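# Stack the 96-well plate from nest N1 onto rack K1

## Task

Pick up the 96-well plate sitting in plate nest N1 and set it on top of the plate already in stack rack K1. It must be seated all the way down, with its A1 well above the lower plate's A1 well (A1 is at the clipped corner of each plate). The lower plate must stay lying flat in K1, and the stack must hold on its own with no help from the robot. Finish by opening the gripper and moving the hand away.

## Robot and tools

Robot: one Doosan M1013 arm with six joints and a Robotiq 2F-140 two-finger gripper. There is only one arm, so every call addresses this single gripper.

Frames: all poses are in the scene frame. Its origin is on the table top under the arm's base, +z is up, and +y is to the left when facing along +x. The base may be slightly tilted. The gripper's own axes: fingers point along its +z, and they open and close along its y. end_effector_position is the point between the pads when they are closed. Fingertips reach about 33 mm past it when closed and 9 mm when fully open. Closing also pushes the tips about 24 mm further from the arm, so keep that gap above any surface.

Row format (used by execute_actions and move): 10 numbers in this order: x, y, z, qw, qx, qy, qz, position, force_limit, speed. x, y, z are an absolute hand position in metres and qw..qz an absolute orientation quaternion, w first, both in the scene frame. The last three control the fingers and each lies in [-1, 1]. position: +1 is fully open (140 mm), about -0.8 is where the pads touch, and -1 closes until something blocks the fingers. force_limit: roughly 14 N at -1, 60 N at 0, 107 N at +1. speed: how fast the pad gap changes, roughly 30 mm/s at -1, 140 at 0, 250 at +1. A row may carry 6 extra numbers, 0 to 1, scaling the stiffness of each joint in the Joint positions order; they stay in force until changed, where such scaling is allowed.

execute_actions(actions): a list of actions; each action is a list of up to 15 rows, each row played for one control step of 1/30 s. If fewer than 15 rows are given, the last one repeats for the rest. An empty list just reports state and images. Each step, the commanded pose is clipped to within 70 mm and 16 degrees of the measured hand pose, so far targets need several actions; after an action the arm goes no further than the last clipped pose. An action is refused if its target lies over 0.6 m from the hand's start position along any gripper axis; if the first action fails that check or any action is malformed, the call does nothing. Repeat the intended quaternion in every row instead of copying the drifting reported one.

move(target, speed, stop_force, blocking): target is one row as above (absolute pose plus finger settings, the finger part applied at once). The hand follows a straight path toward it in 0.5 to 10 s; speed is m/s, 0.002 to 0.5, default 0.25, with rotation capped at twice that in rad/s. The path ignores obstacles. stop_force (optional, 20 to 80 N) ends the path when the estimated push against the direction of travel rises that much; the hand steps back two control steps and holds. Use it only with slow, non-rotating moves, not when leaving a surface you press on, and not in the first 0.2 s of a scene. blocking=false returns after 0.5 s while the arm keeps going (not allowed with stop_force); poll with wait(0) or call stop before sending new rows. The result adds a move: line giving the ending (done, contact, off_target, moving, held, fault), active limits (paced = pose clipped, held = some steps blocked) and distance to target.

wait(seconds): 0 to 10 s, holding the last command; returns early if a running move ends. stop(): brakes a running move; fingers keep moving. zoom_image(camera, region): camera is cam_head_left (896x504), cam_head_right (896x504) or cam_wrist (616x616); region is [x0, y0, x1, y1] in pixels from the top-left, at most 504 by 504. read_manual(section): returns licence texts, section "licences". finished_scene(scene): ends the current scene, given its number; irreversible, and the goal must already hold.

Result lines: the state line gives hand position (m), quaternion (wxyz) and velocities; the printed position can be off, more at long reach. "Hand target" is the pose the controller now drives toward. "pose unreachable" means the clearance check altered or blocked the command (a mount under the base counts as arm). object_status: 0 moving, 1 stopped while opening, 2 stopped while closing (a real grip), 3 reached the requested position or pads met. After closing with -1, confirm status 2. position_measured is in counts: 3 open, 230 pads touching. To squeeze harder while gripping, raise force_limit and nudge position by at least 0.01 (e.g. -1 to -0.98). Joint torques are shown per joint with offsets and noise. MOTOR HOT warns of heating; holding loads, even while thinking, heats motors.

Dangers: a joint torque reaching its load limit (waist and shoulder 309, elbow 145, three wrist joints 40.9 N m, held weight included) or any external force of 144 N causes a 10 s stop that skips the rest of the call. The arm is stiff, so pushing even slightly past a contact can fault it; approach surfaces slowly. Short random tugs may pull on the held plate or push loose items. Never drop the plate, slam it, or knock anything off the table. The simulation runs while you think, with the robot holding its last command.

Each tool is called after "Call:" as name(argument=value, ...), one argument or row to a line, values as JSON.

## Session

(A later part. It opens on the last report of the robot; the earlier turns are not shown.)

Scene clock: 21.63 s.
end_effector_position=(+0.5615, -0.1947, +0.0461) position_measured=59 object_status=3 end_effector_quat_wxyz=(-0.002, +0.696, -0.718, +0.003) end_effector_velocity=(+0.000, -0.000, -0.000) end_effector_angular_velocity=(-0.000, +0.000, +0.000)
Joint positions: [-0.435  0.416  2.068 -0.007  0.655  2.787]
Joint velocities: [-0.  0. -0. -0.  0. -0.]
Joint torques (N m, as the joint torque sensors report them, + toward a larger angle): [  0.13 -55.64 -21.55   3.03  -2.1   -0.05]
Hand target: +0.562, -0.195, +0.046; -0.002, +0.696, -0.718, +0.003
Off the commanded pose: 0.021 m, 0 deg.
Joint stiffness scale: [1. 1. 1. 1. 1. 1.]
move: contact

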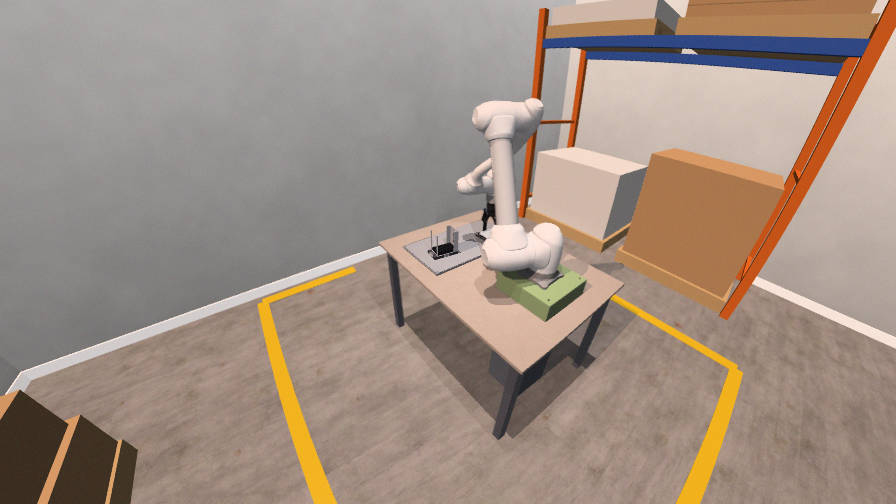

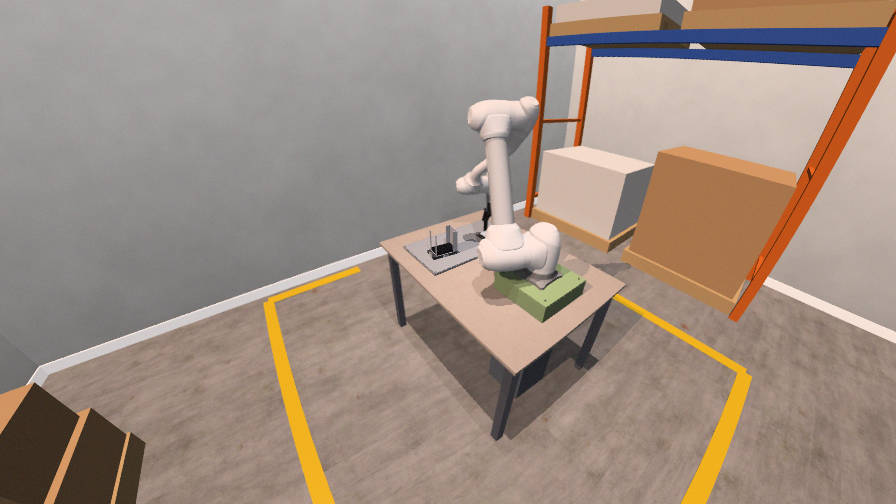

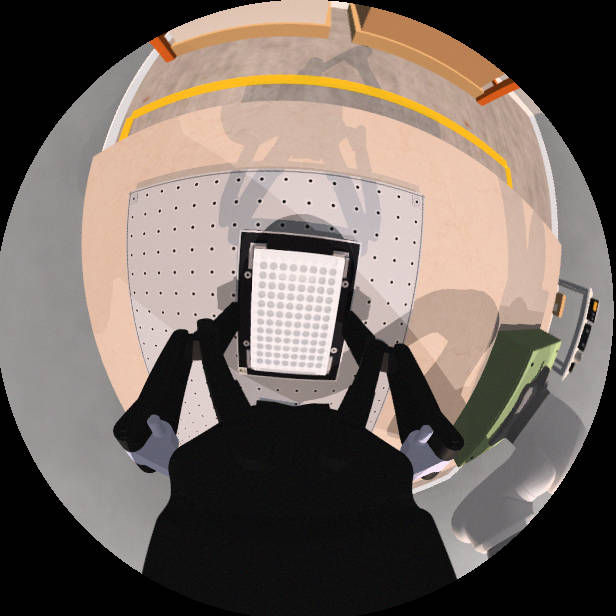

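Call:
move(
  target=[0.558,-0.195,0.058,0,-0.6947,0.7193,0,0.55,0,0],
  speed=0.03,
)

Scene clock: 22.83 s.
end_effector_position=(+0.5568, -0.1928, +0.0540) position_measured=59 object_status=3 end_effector_quat_wxyz=(+0.001, +0.696, -0.718, -0.002) end_effector_velocity=(-0.001, +0.000, +0.001) end_effector_angular_velocity=(+0.002, +0.002, -0.003)
Joint positions: [-0.435  0.403  2.067 -0.007  0.679  2.787]
Joint velocities: [-0.001 -0.002 -0.     0.001  0.005  0.001]
Joint torques (N m, as the joint torque sensors report them, + toward a larger angle): [ -0.14 -70.97 -28.05   3.1   -0.08  -0.03]
Hand target: +0.558, -0.195, +0.058; -0.000, +0.695, -0.719, +0.000
Off the commanded pose: 0.005 m, 0 deg.
Joint stiffness scale: [1. 1. 1. 1. 1. 1.]
move: off_target

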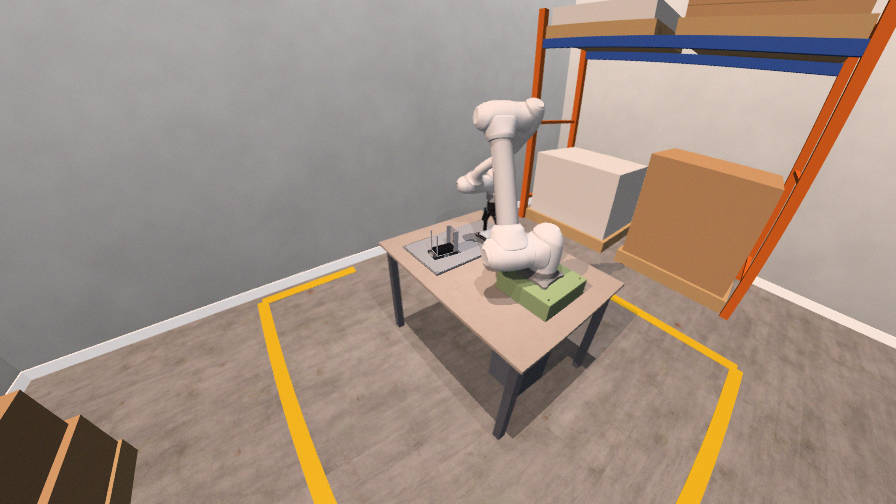

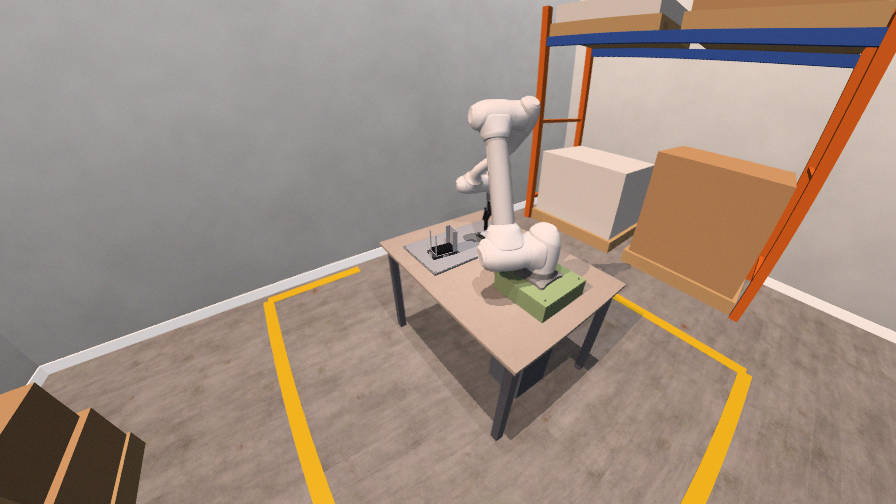

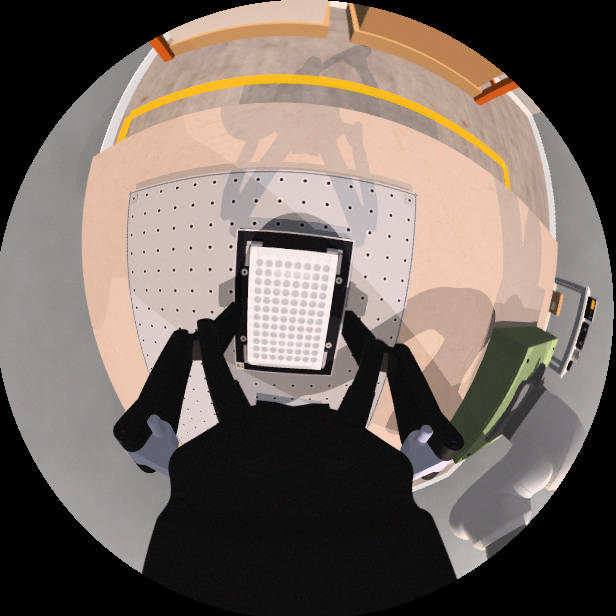

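Call:
move(
  target=[0.560,-0.196,0.058,0,-0.6947,0.7193,0,0.4,0,0],
  speed=0.02,
)

Call:
zoom_image(
  camera="cam_wrist",
  region=[190, 200, 400, 410],
)

Scene clock: 23.77 s.
end_effector_position=(+0.5590, -0.1940, +0.0556) position_measured=78 object_status=3 end_effector_quat_wxyz=(+0.000, +0.696, -0.718, -0.001) end_effector_velocity=(+0.001, -0.001, +0.001) end_effector_angular_velocity=(-0.000, -0.000, +0.000)
Joint positions: [-0.435  0.403  2.063 -0.007  0.681  2.787]
Joint velocities: [-0.001  0.    -0.002 -0.     0.002 -0.001]
Joint torques (N m, as the joint torque sensors report them, + toward a larger angle): [  0.15 -69.07 -29.58   3.25  -0.47   0.04]
Hand target: +0.560, -0.196, +0.058; -0.000, +0.695, -0.719, +0.000
Off the commanded pose: 0.003 m, 0 deg.
Joint stiffness scale: [1. 1. 1. 1. 1. 1.]
move: done

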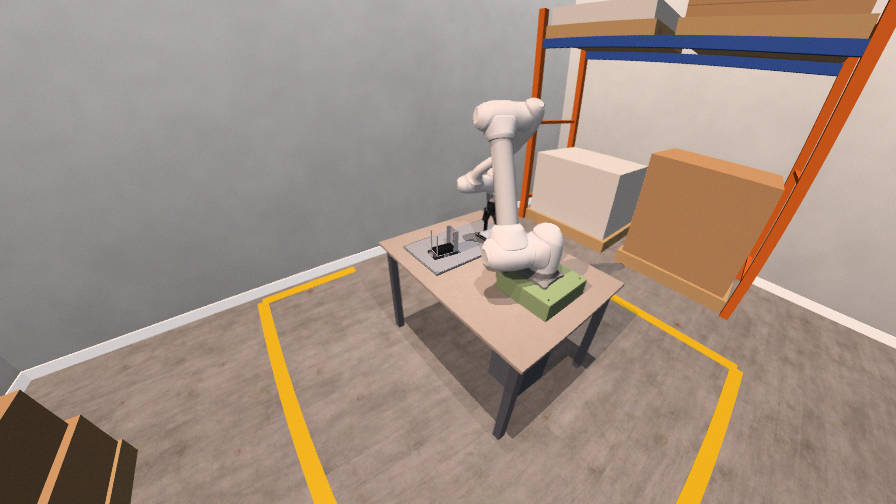

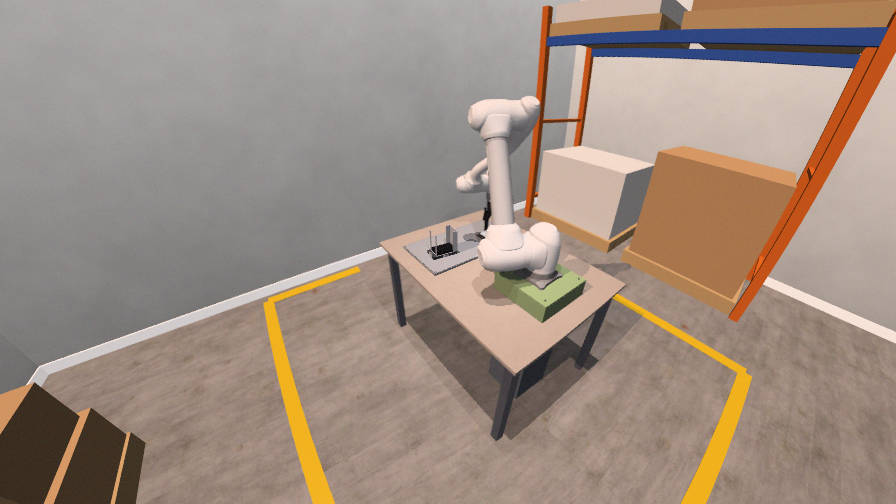

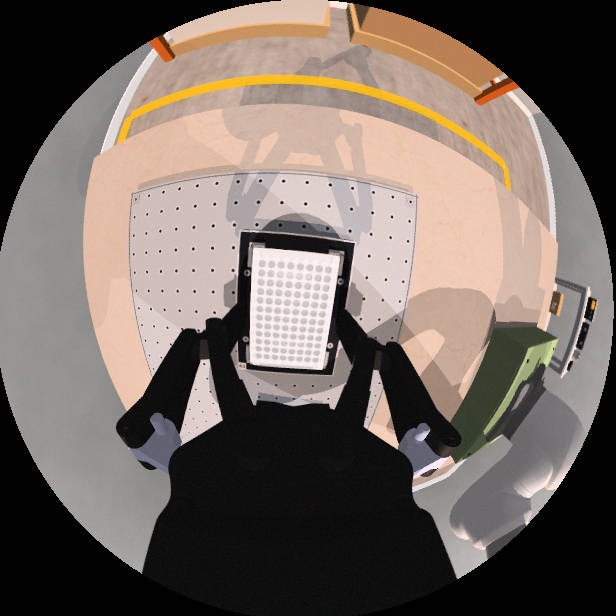

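Region (190, 200, 400, 410) of cam_wrist's 616x616 image, scaled by 2.400, with more detail than that image has.

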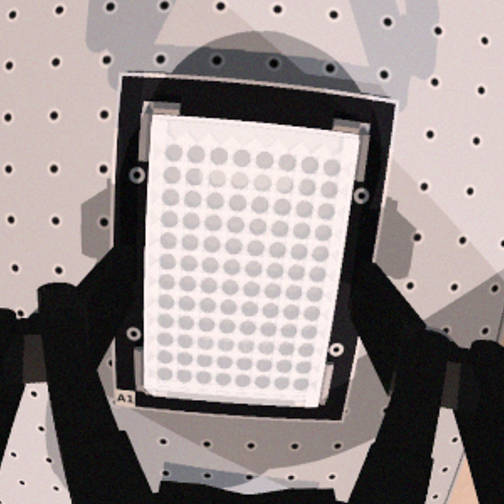

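Close.

Call:
move(
  target=[0.560,-0.196,0.058,0,-0.6947,0.7193,0,-1,0,-0.6],
  speed=0.02,
)

Call:
zoom_image(
  camera="cam_wrist",
  region=[190, 200, 400, 410],
)

Scene clock: 24.60 s.
end_effector_position=(+0.5600, -0.1944, +0.0563) position_measured=109 object_status=2 end_effector_quat_wxyz=(+0.000, +0.696, -0.718, -0.001) end_effector_velocity=(-0.000, -0.001, +0.000) end_effector_angular_velocity=(-0.001, -0.000, +0.001)
Joint positions: [-0.435  0.403  2.061 -0.007  0.683  2.787]
Joint velocities: [-0.001 -0.    -0.    -0.001 -0.    -0.   ]
Joint torques (N m, as the joint torque sensors report them, + toward a larger angle): [ -4.57 -56.35 -24.08   1.54  -1.41   0.11]
Hand target: +0.560, -0.196, +0.058; -0.000, +0.695, -0.719, +0.000
Off the commanded pose: 0.002 m, 0 deg.
Joint stiffness scale: [1. 1. 1. 1. 1. 1.]
move: done

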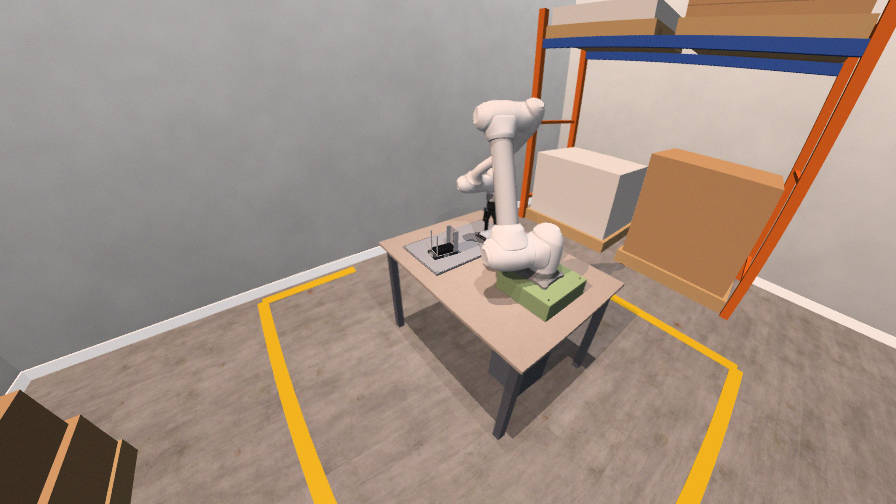

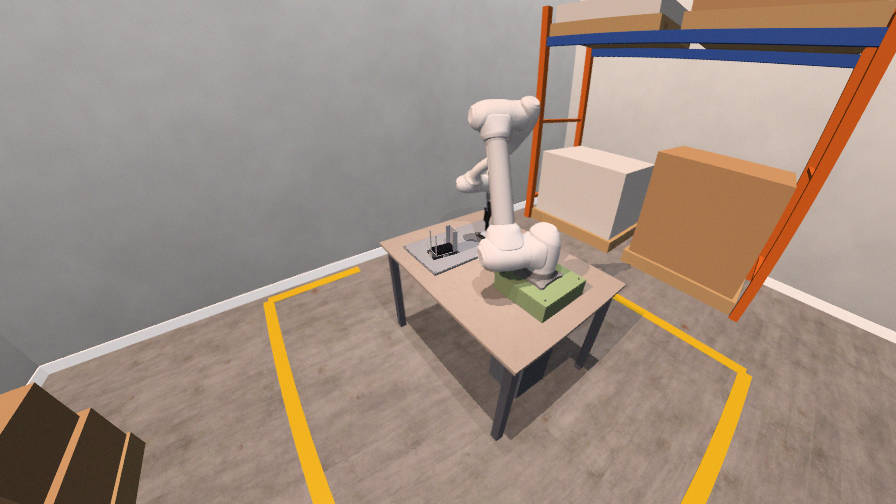

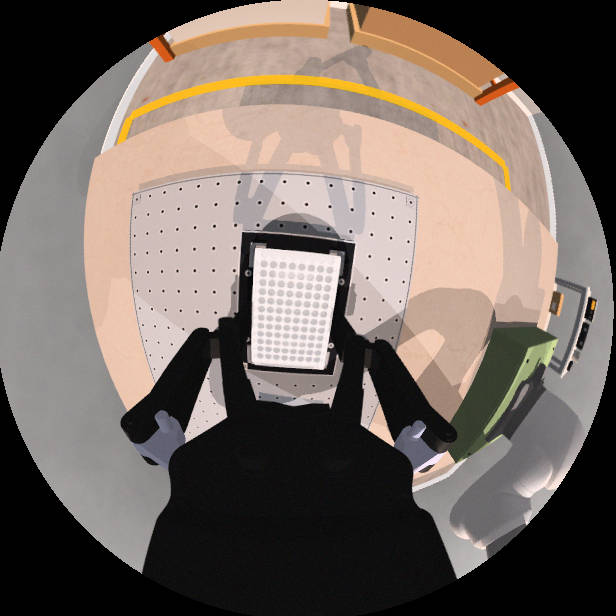

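Region (190, 200, 400, 410) of cam_wrist's 616x616 image, scaled by 2.400, with more detail than that image has.

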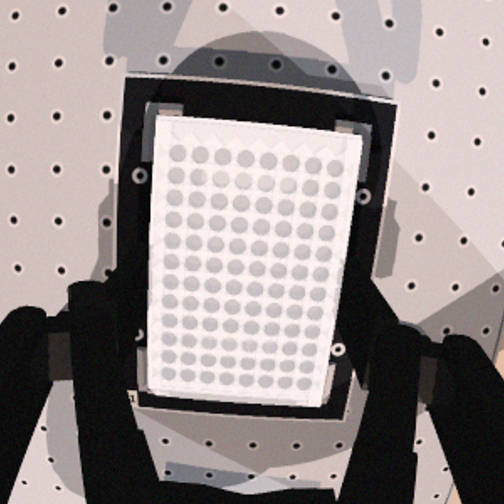

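Call:
move(
  target=[0.559,-0.195,0.09,0,-0.6947,0.7193,0,-1,0,-0.6],
  speed=0.05,
)

Call:
move(
  target=[0.56,-0.1,0.26,0,-0.68,0.7332,0,-1,0,-0.6],
  speed=0.25,
)

Call:
move(
  target=[0.569,0.187,0.26,0,-0.6593,0.7518,0,-1,0,-0.6],
  speed=0.25,
)

Call:
zoom_image(
  camera="cam_wrist",
  region=[190, 200, 400, 410],
)

Call:
zoom_image(
  camera="cam_head_left",
  region=[400, 170, 500, 280],
)

Scene clock: 26.10 s.
end_effector_position=(+0.5576, -0.1937, +0.0859) position_measured=109 object_status=2 end_effector_quat_wxyz=(+0.001, +0.696, -0.718, -0.002) end_effector_velocity=(-0.000, +0.001, +0.001) end_effector_angular_velocity=(+0.002, +0.001, -0.002)
Joint positions: [-0.435  0.36   2.049 -0.007  0.74   2.788]
Joint velocities: [ 0.    -0.002 -0.     0.002  0.004  0.001]
Joint torques (N m, as the joint torque sensors report them, + toward a larger angle): [  0.96 -65.53 -29.64   3.21  -0.05  -0.24]
Hand target: +0.559, -0.195, +0.090; +0.000, +0.695, -0.719, +0.000
Off the commanded pose: 0.005 m, 0 deg.
Joint stiffness scale: [1. 1. 1. 1. 1. 1.]
move: off_target

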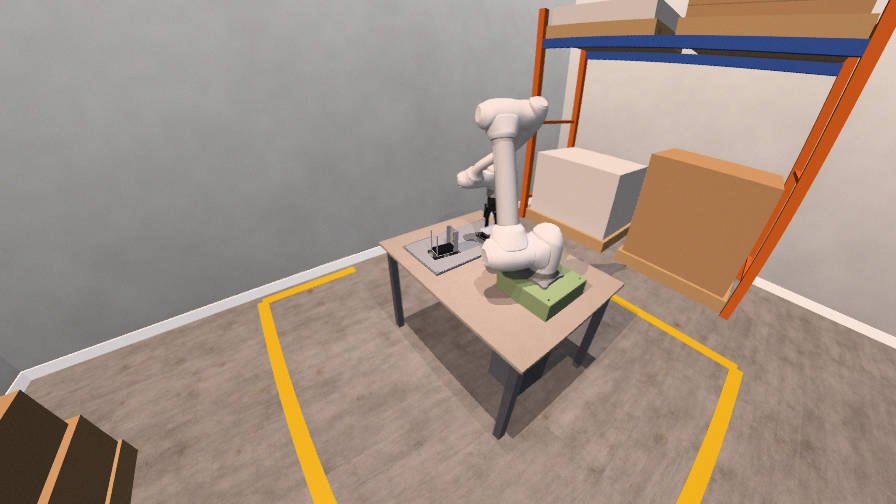

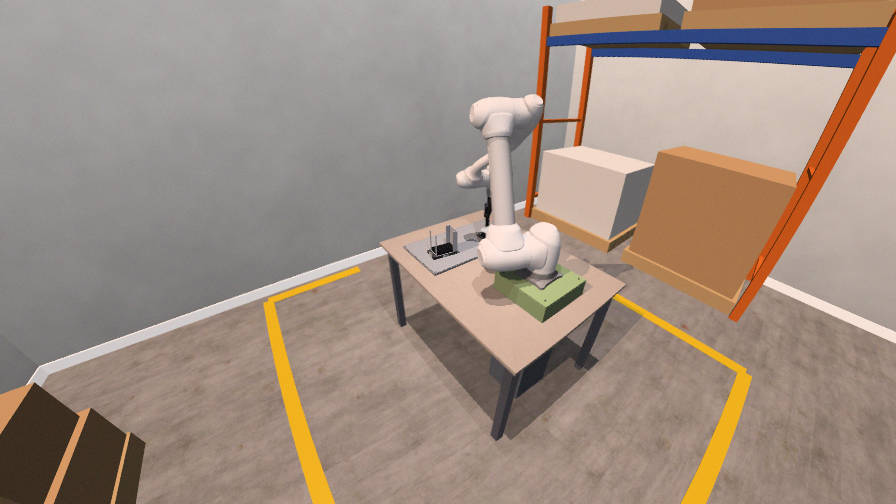

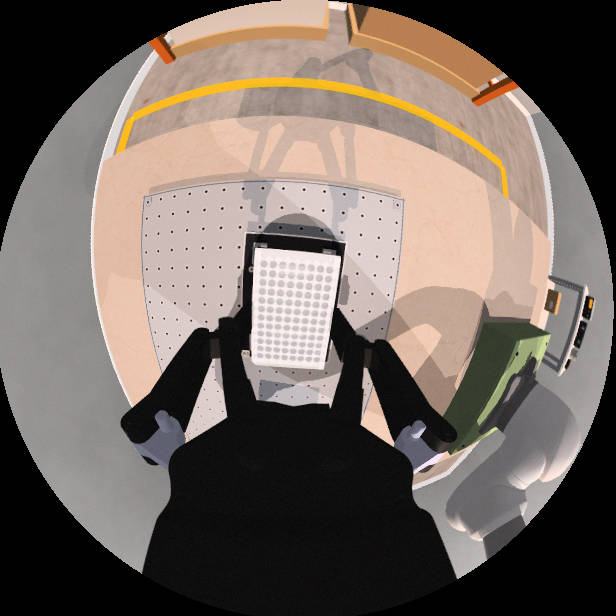

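Scene clock: 27.43 s.
end_effector_position=(+0.5591, -0.1017, +0.2558) position_measured=109 object_status=2 end_effector_quat_wxyz=(+0.002, +0.681, -0.733, -0.001) end_effector_velocity=(-0.001, +0.001, +0.001) end_effector_angular_velocity=(-0.000, +0.004, -0.001)
Joint positions: [-0.281  0.141  1.954 -0.006  1.055  2.982]
Joint velocities: [ 0.002 -0.001 -0.001 -0.001  0.006  0.004]
Joint torques (N m, as the joint torque sensors report them, + toward a larger angle): [ -0.78 -52.74 -37.86   4.27  -0.21   0.06]
Hand target: +0.560, -0.100, +0.260; -0.000, +0.680, -0.733, +0.000
Off the commanded pose: 0.005 m, 0 deg.
Joint stiffness scale: [1. 1. 1. 1. 1. 1.]
move: off_target

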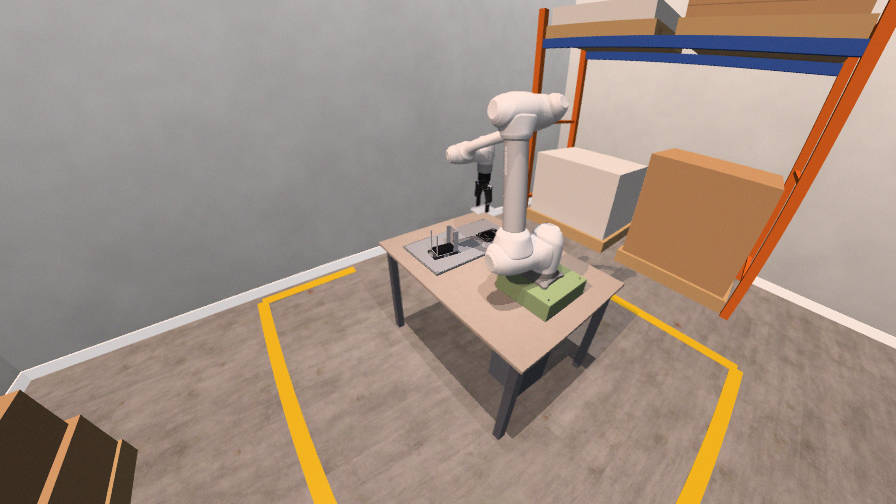

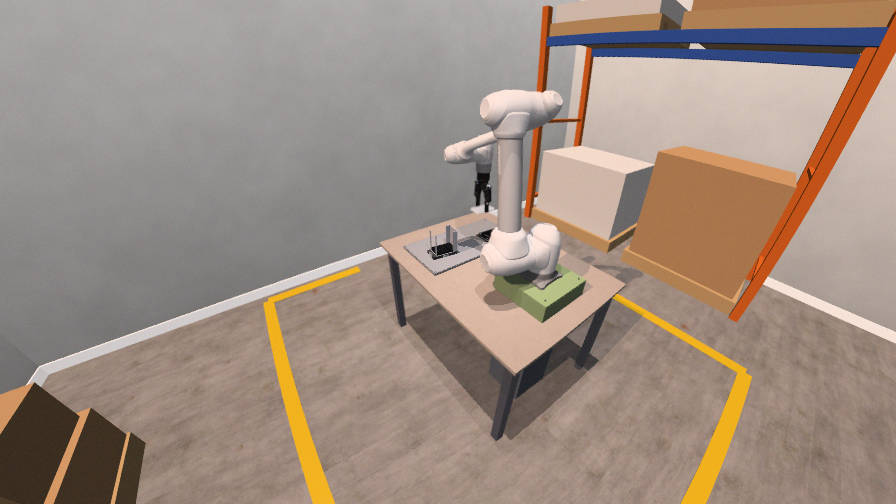

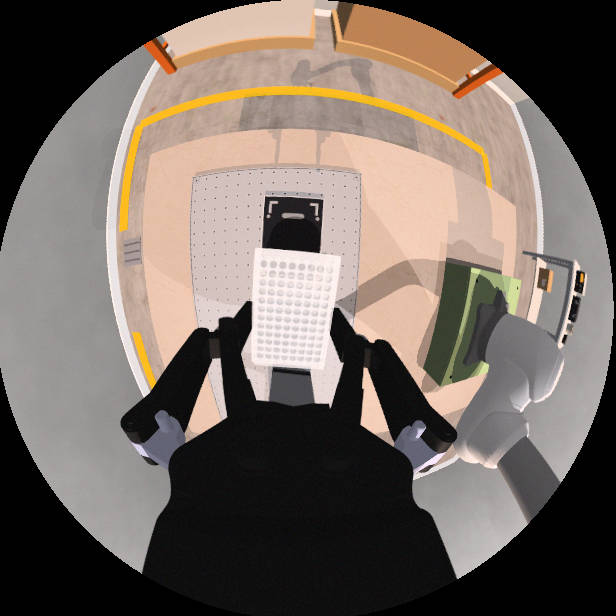

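Scene clock: 29.17 s.
end_effector_position=(+0.5694, +0.1852, +0.2616) position_measured=109 object_status=2 end_effector_quat_wxyz=(+0.003, -0.660, +0.751, -0.002) end_effector_velocity=(+0.000, +0.002, -0.000) end_effector_angular_velocity=(-0.000, +0.001, -0.002)
Joint positions: [ 0.213  0.178  1.899 -0.002  1.065  3.53 ]
Joint velocities: [ 0.003  0.001 -0.001  0.     0.001  0.004]
Joint torques (N m, as the joint torque sensors report them, + toward a larger angle): [  1.16 -57.01 -40.31   3.9   -0.1   -0.4 ]
Hand target: +0.569, +0.187, +0.260; +0.000, -0.659, +0.752, +0.000
Off the commanded pose: 0.002 m, 0 deg.
Joint stiffness scale: [1. 1. 1. 1. 1. 1.]
move: done

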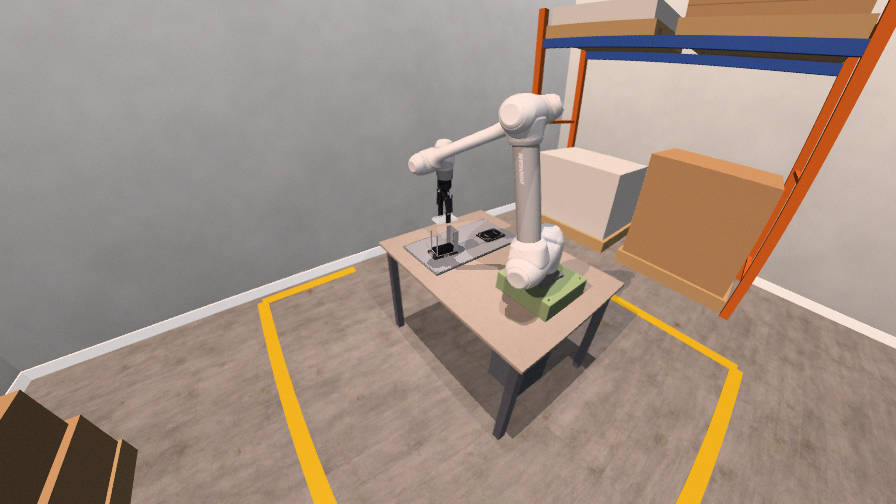

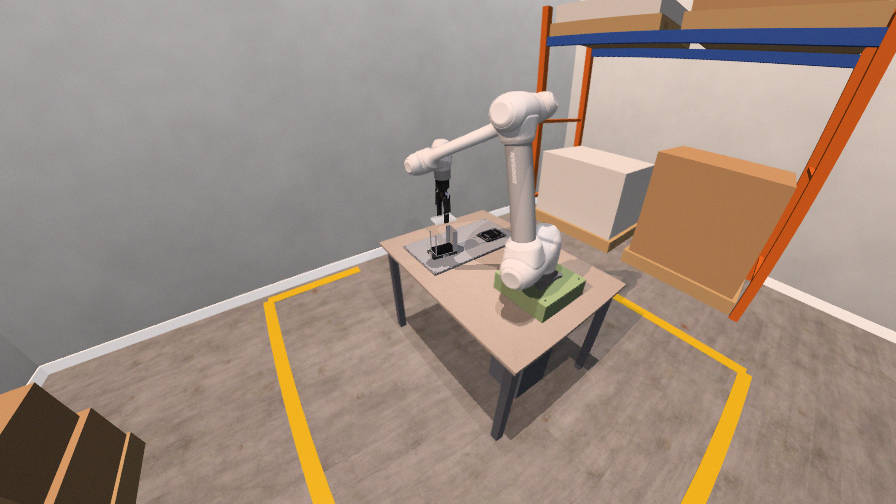

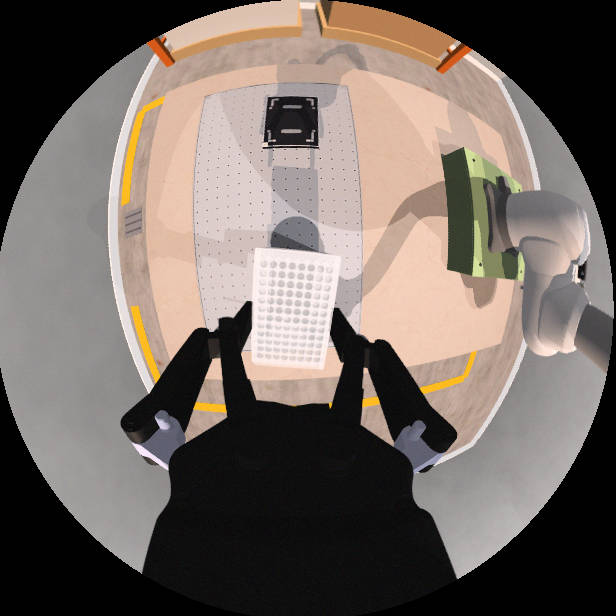

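Region (190, 200, 400, 410) of cam_wrist's 616x616 image, scaled by 2.400, with more detail than that image has.

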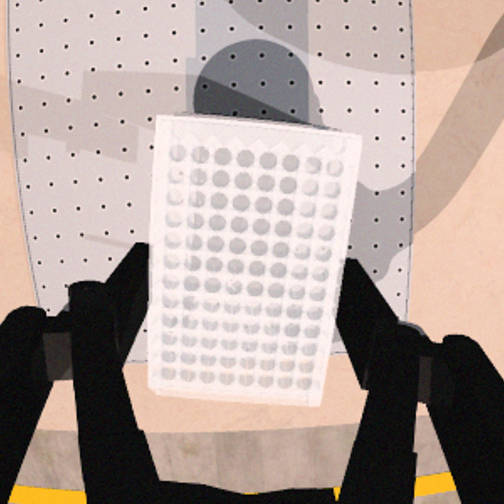

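Region (400, 170, 500, 280) of cam_head_left's 896x504 image, scaled by 4.582, with more detail than that image has; it fills the left 458 columns of this view, and the rest is white.

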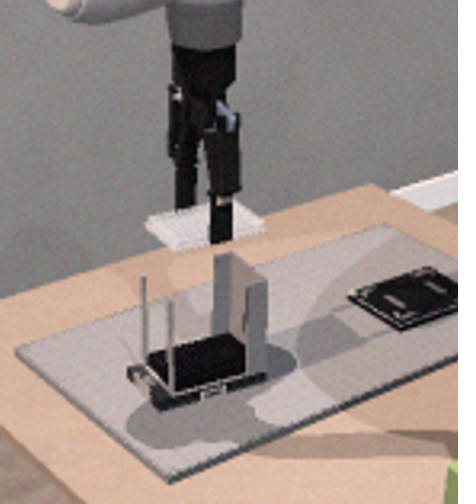

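Call:
move(
  target=[0.570,0.195,0.205,0,-0.6593,0.7518,0,-1,0,-0.6],
  speed=0.08,
)

Call:
zoom_image(
  camera="cam_wrist",
  region=[190, 200, 400, 410],
)

Call:
zoom_image(
  camera="cam_head_left",
  region=[410, 200, 480, 270],
)

Scene clock: 30.63 s.
end_effector_position=(+0.5714, +0.1936, +0.2094) position_measured=109 object_status=2 end_effector_quat_wxyz=(+0.002, -0.660, +0.752, -0.001) end_effector_velocity=(+0.001, +0.001, -0.001) end_effector_angular_velocity=(+0.001, -0.002, -0.000)
Joint positions: [ 0.226  0.233  1.94  -0.002  0.971  3.543]
Joint velocities: [ 0.001  0.002  0.     0.001 -0.004  0.001]
Joint torques (N m, as the joint torque sensors report them, + toward a larger angle): [  1.56 -62.43 -37.19   4.13  -0.69   0.02]
Hand target: +0.570, +0.195, +0.205; +0.000, -0.659, +0.752, +0.000
Off the commanded pose: 0.005 m, 0 deg.
Joint stiffness scale: [1. 1. 1. 1. 1. 1.]
move: off_target

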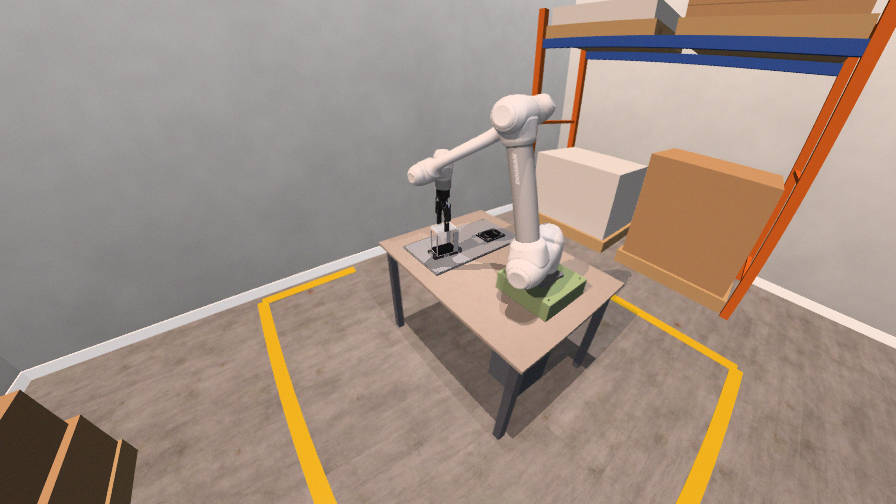

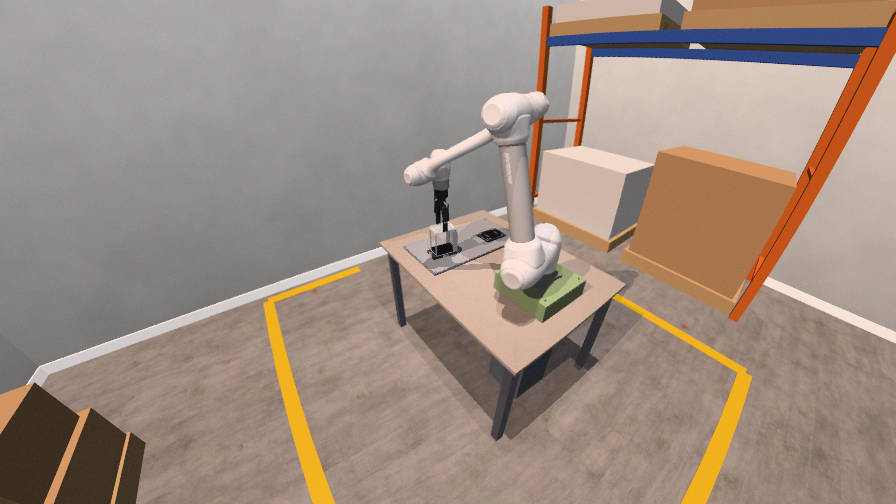

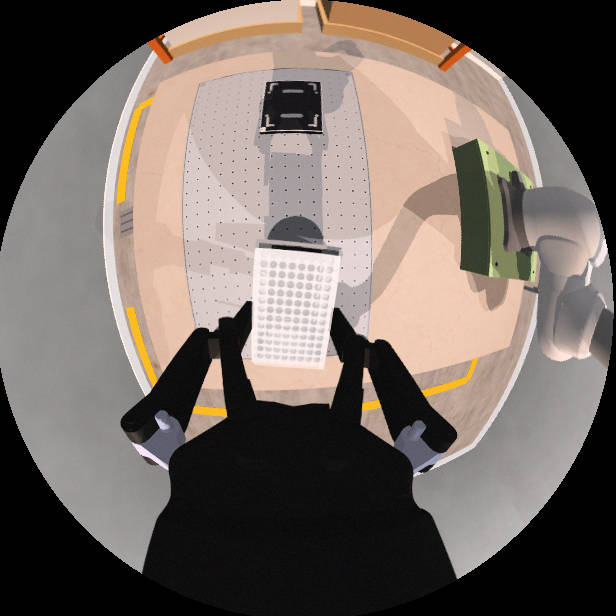

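Region (190, 200, 400, 410) of cam_wrist's 616x616 image, scaled by 2.400, with more detail than that image has.

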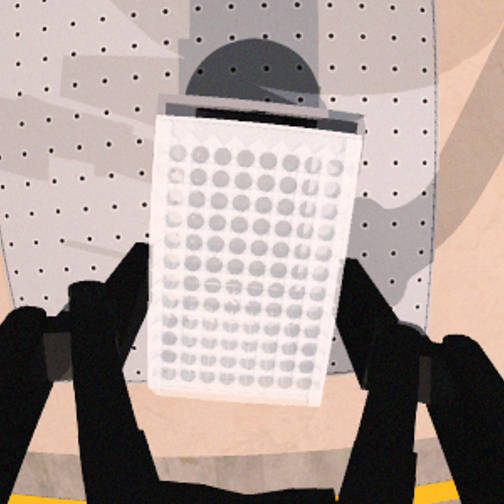

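Region (410, 200, 480, 270) of cam_head_left's 896x504 image, scaled by 7.200, with more detail than that image has.

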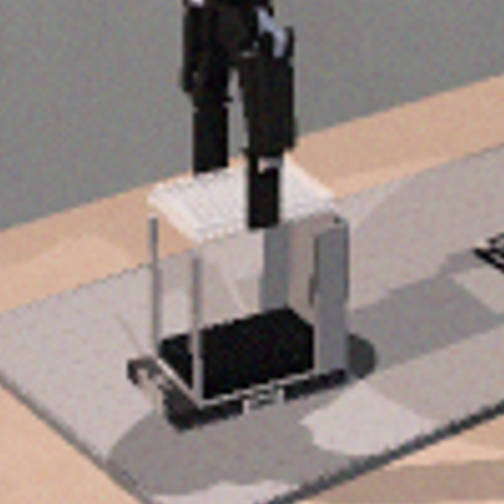

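Call:
move(
  target=[0.568,0.189,0.193,0,-0.6593,0.7518,0,-1,0,-0.6],
  speed=0.03,
)

Call:
zoom_image(
  camera="cam_wrist",
  region=[235, 220, 365, 300],
)

Call:
zoom_image(
  camera="cam_wrist",
  region=[230, 320, 360, 400],
)

Call:
zoom_image(
  camera="cam_head_left",
  region=[410, 200, 480, 270],
)

Scene clock: 33.13 s.
end_effector_position=(+0.5687, +0.1905, +0.1977) position_measured=109 object_status=2 end_effector_quat_wxyz=(+0.002, -0.659, +0.752, -0.001) end_effector_velocity=(+0.000, -0.000, -0.000) end_effector_angular_velocity=(-0.000, -0.000, +0.000)
Joint positions: [ 0.222  0.239  1.957 -0.002  0.947  3.54 ]
Joint velocities: [-0.     0.     0.    -0.    -0.001 -0.   ]
Joint torques (N m, as the joint torque sensors report them, + toward a larger angle): [  2.35 -56.98 -35.12   3.35  -0.5   -0.15]
Hand target: +0.568, +0.189, +0.193; -0.000, -0.659, +0.752, -0.000
Off the commanded pose: 0.005 m, 0 deg.
Joint stiffness scale: [1. 1. 1. 1. 1. 1.]
move: off_target

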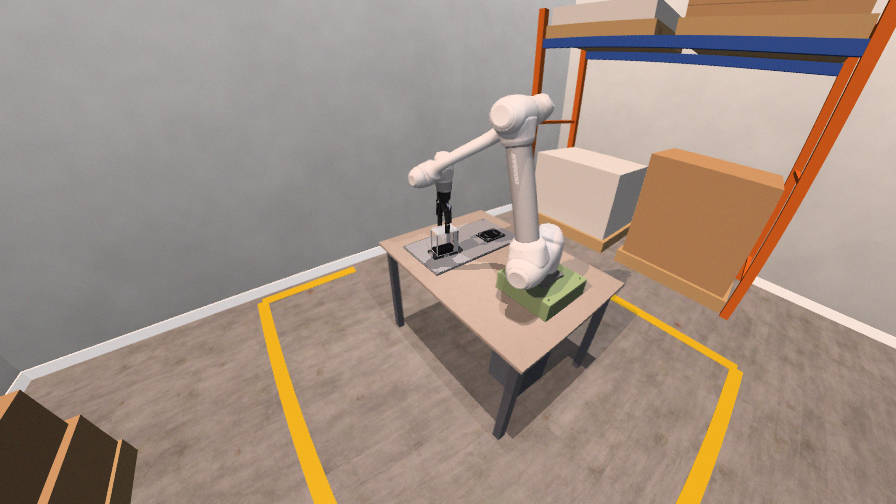

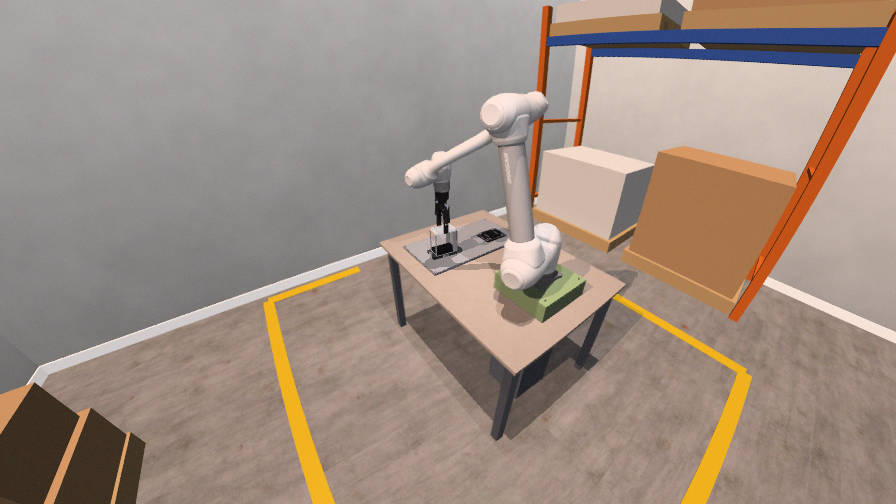

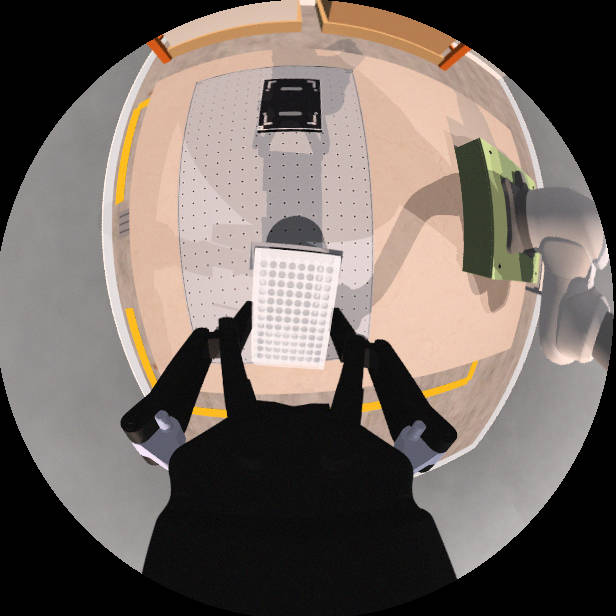

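Region (235, 220, 365, 300) of cam_wrist's 616x616 image, scaled by 3.877, with more detail than that image has; it fills the top 310 rows of this view, and the rest is white.

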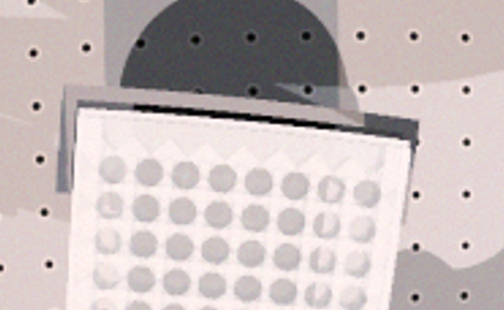

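Region (230, 320, 360, 400) of cam_wrist's 616x616 image, scaled by 3.877, with more detail than that image has; it fills the top 310 rows of this view, and the rest is white.

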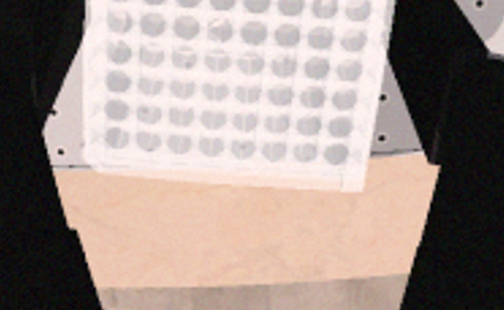

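Region (410, 200, 480, 270) of cam_head_left's 896x504 image, scaled by 7.200, with more detail than that image has.

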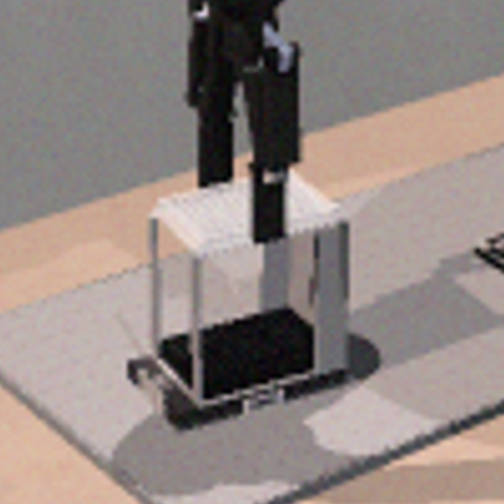

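Call:
move(
  target=[0.5715,0.188,0.203,0,-0.6593,0.7518,0,-1,0,-0.6],
  speed=0.02,
)

Call:
zoom_image(
  camera="cam_wrist",
  region=[235, 220, 365, 300],
)

Scene clock: 34.23 s.
end_effector_position=(+0.5704, +0.1890, +0.2013) position_measured=109 object_status=2 end_effector_quat_wxyz=(-0.000, -0.659, +0.752, -0.000) end_effector_velocity=(+0.001, -0.001, +0.002) end_effector_angular_velocity=(-0.000, +0.002, -0.000)
Joint positions: [ 0.219  0.239  1.949 -0.002  0.959  3.537]
Joint velocities: [-0.002 -0.    -0.003  0.     0.005 -0.002]
Joint torques (N m, as the joint torque sensors report them, + toward a larger angle): [  4.12 -60.05 -36.27   4.    -0.07  -0.24]
Hand target: +0.571, +0.188, +0.203; +0.000, -0.659, +0.752, -0.000
Off the commanded pose: 0.002 m, 0 deg.
Joint stiffness scale: [1. 1. 1. 1. 1. 1.]
move: done

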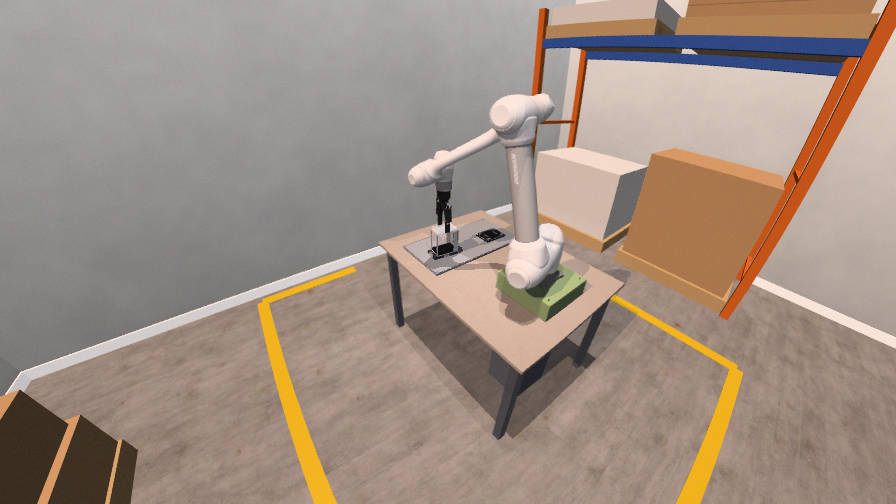

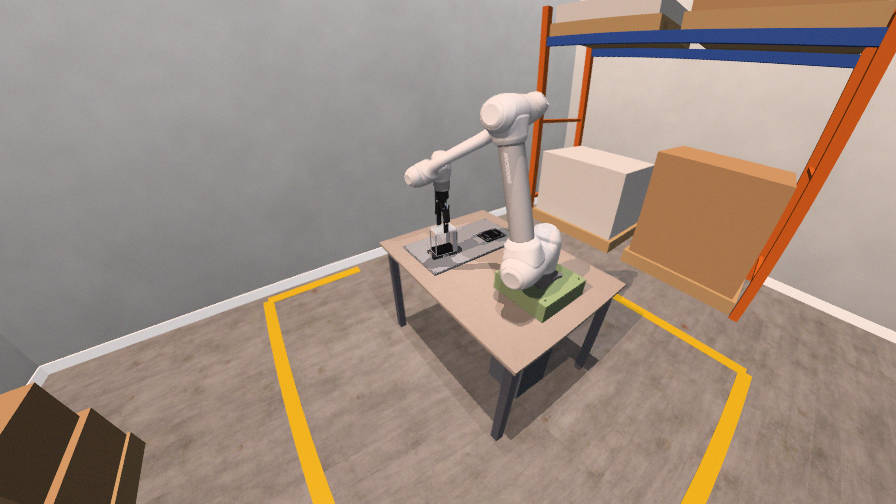

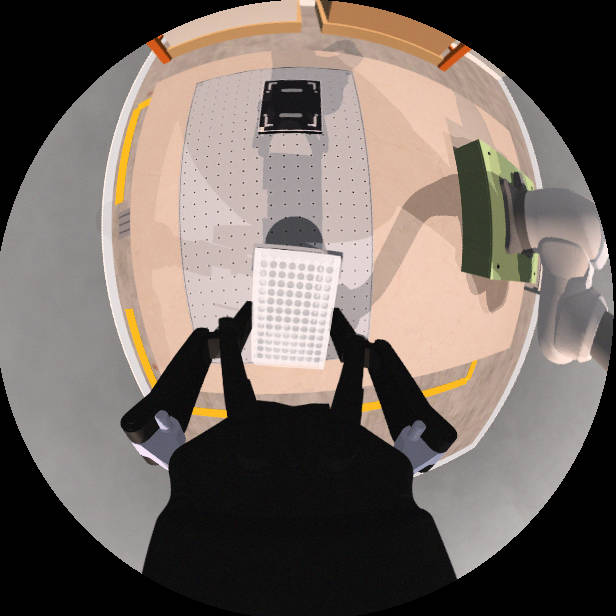

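Region (235, 220, 365, 300) of cam_wrist's 616x616 image, scaled by 3.877, with more detail than that image has; it fills the top 310 rows of this view, and the rest is white.

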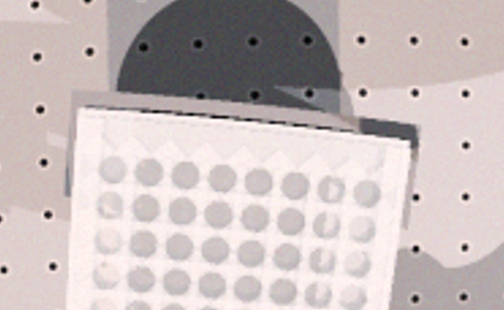

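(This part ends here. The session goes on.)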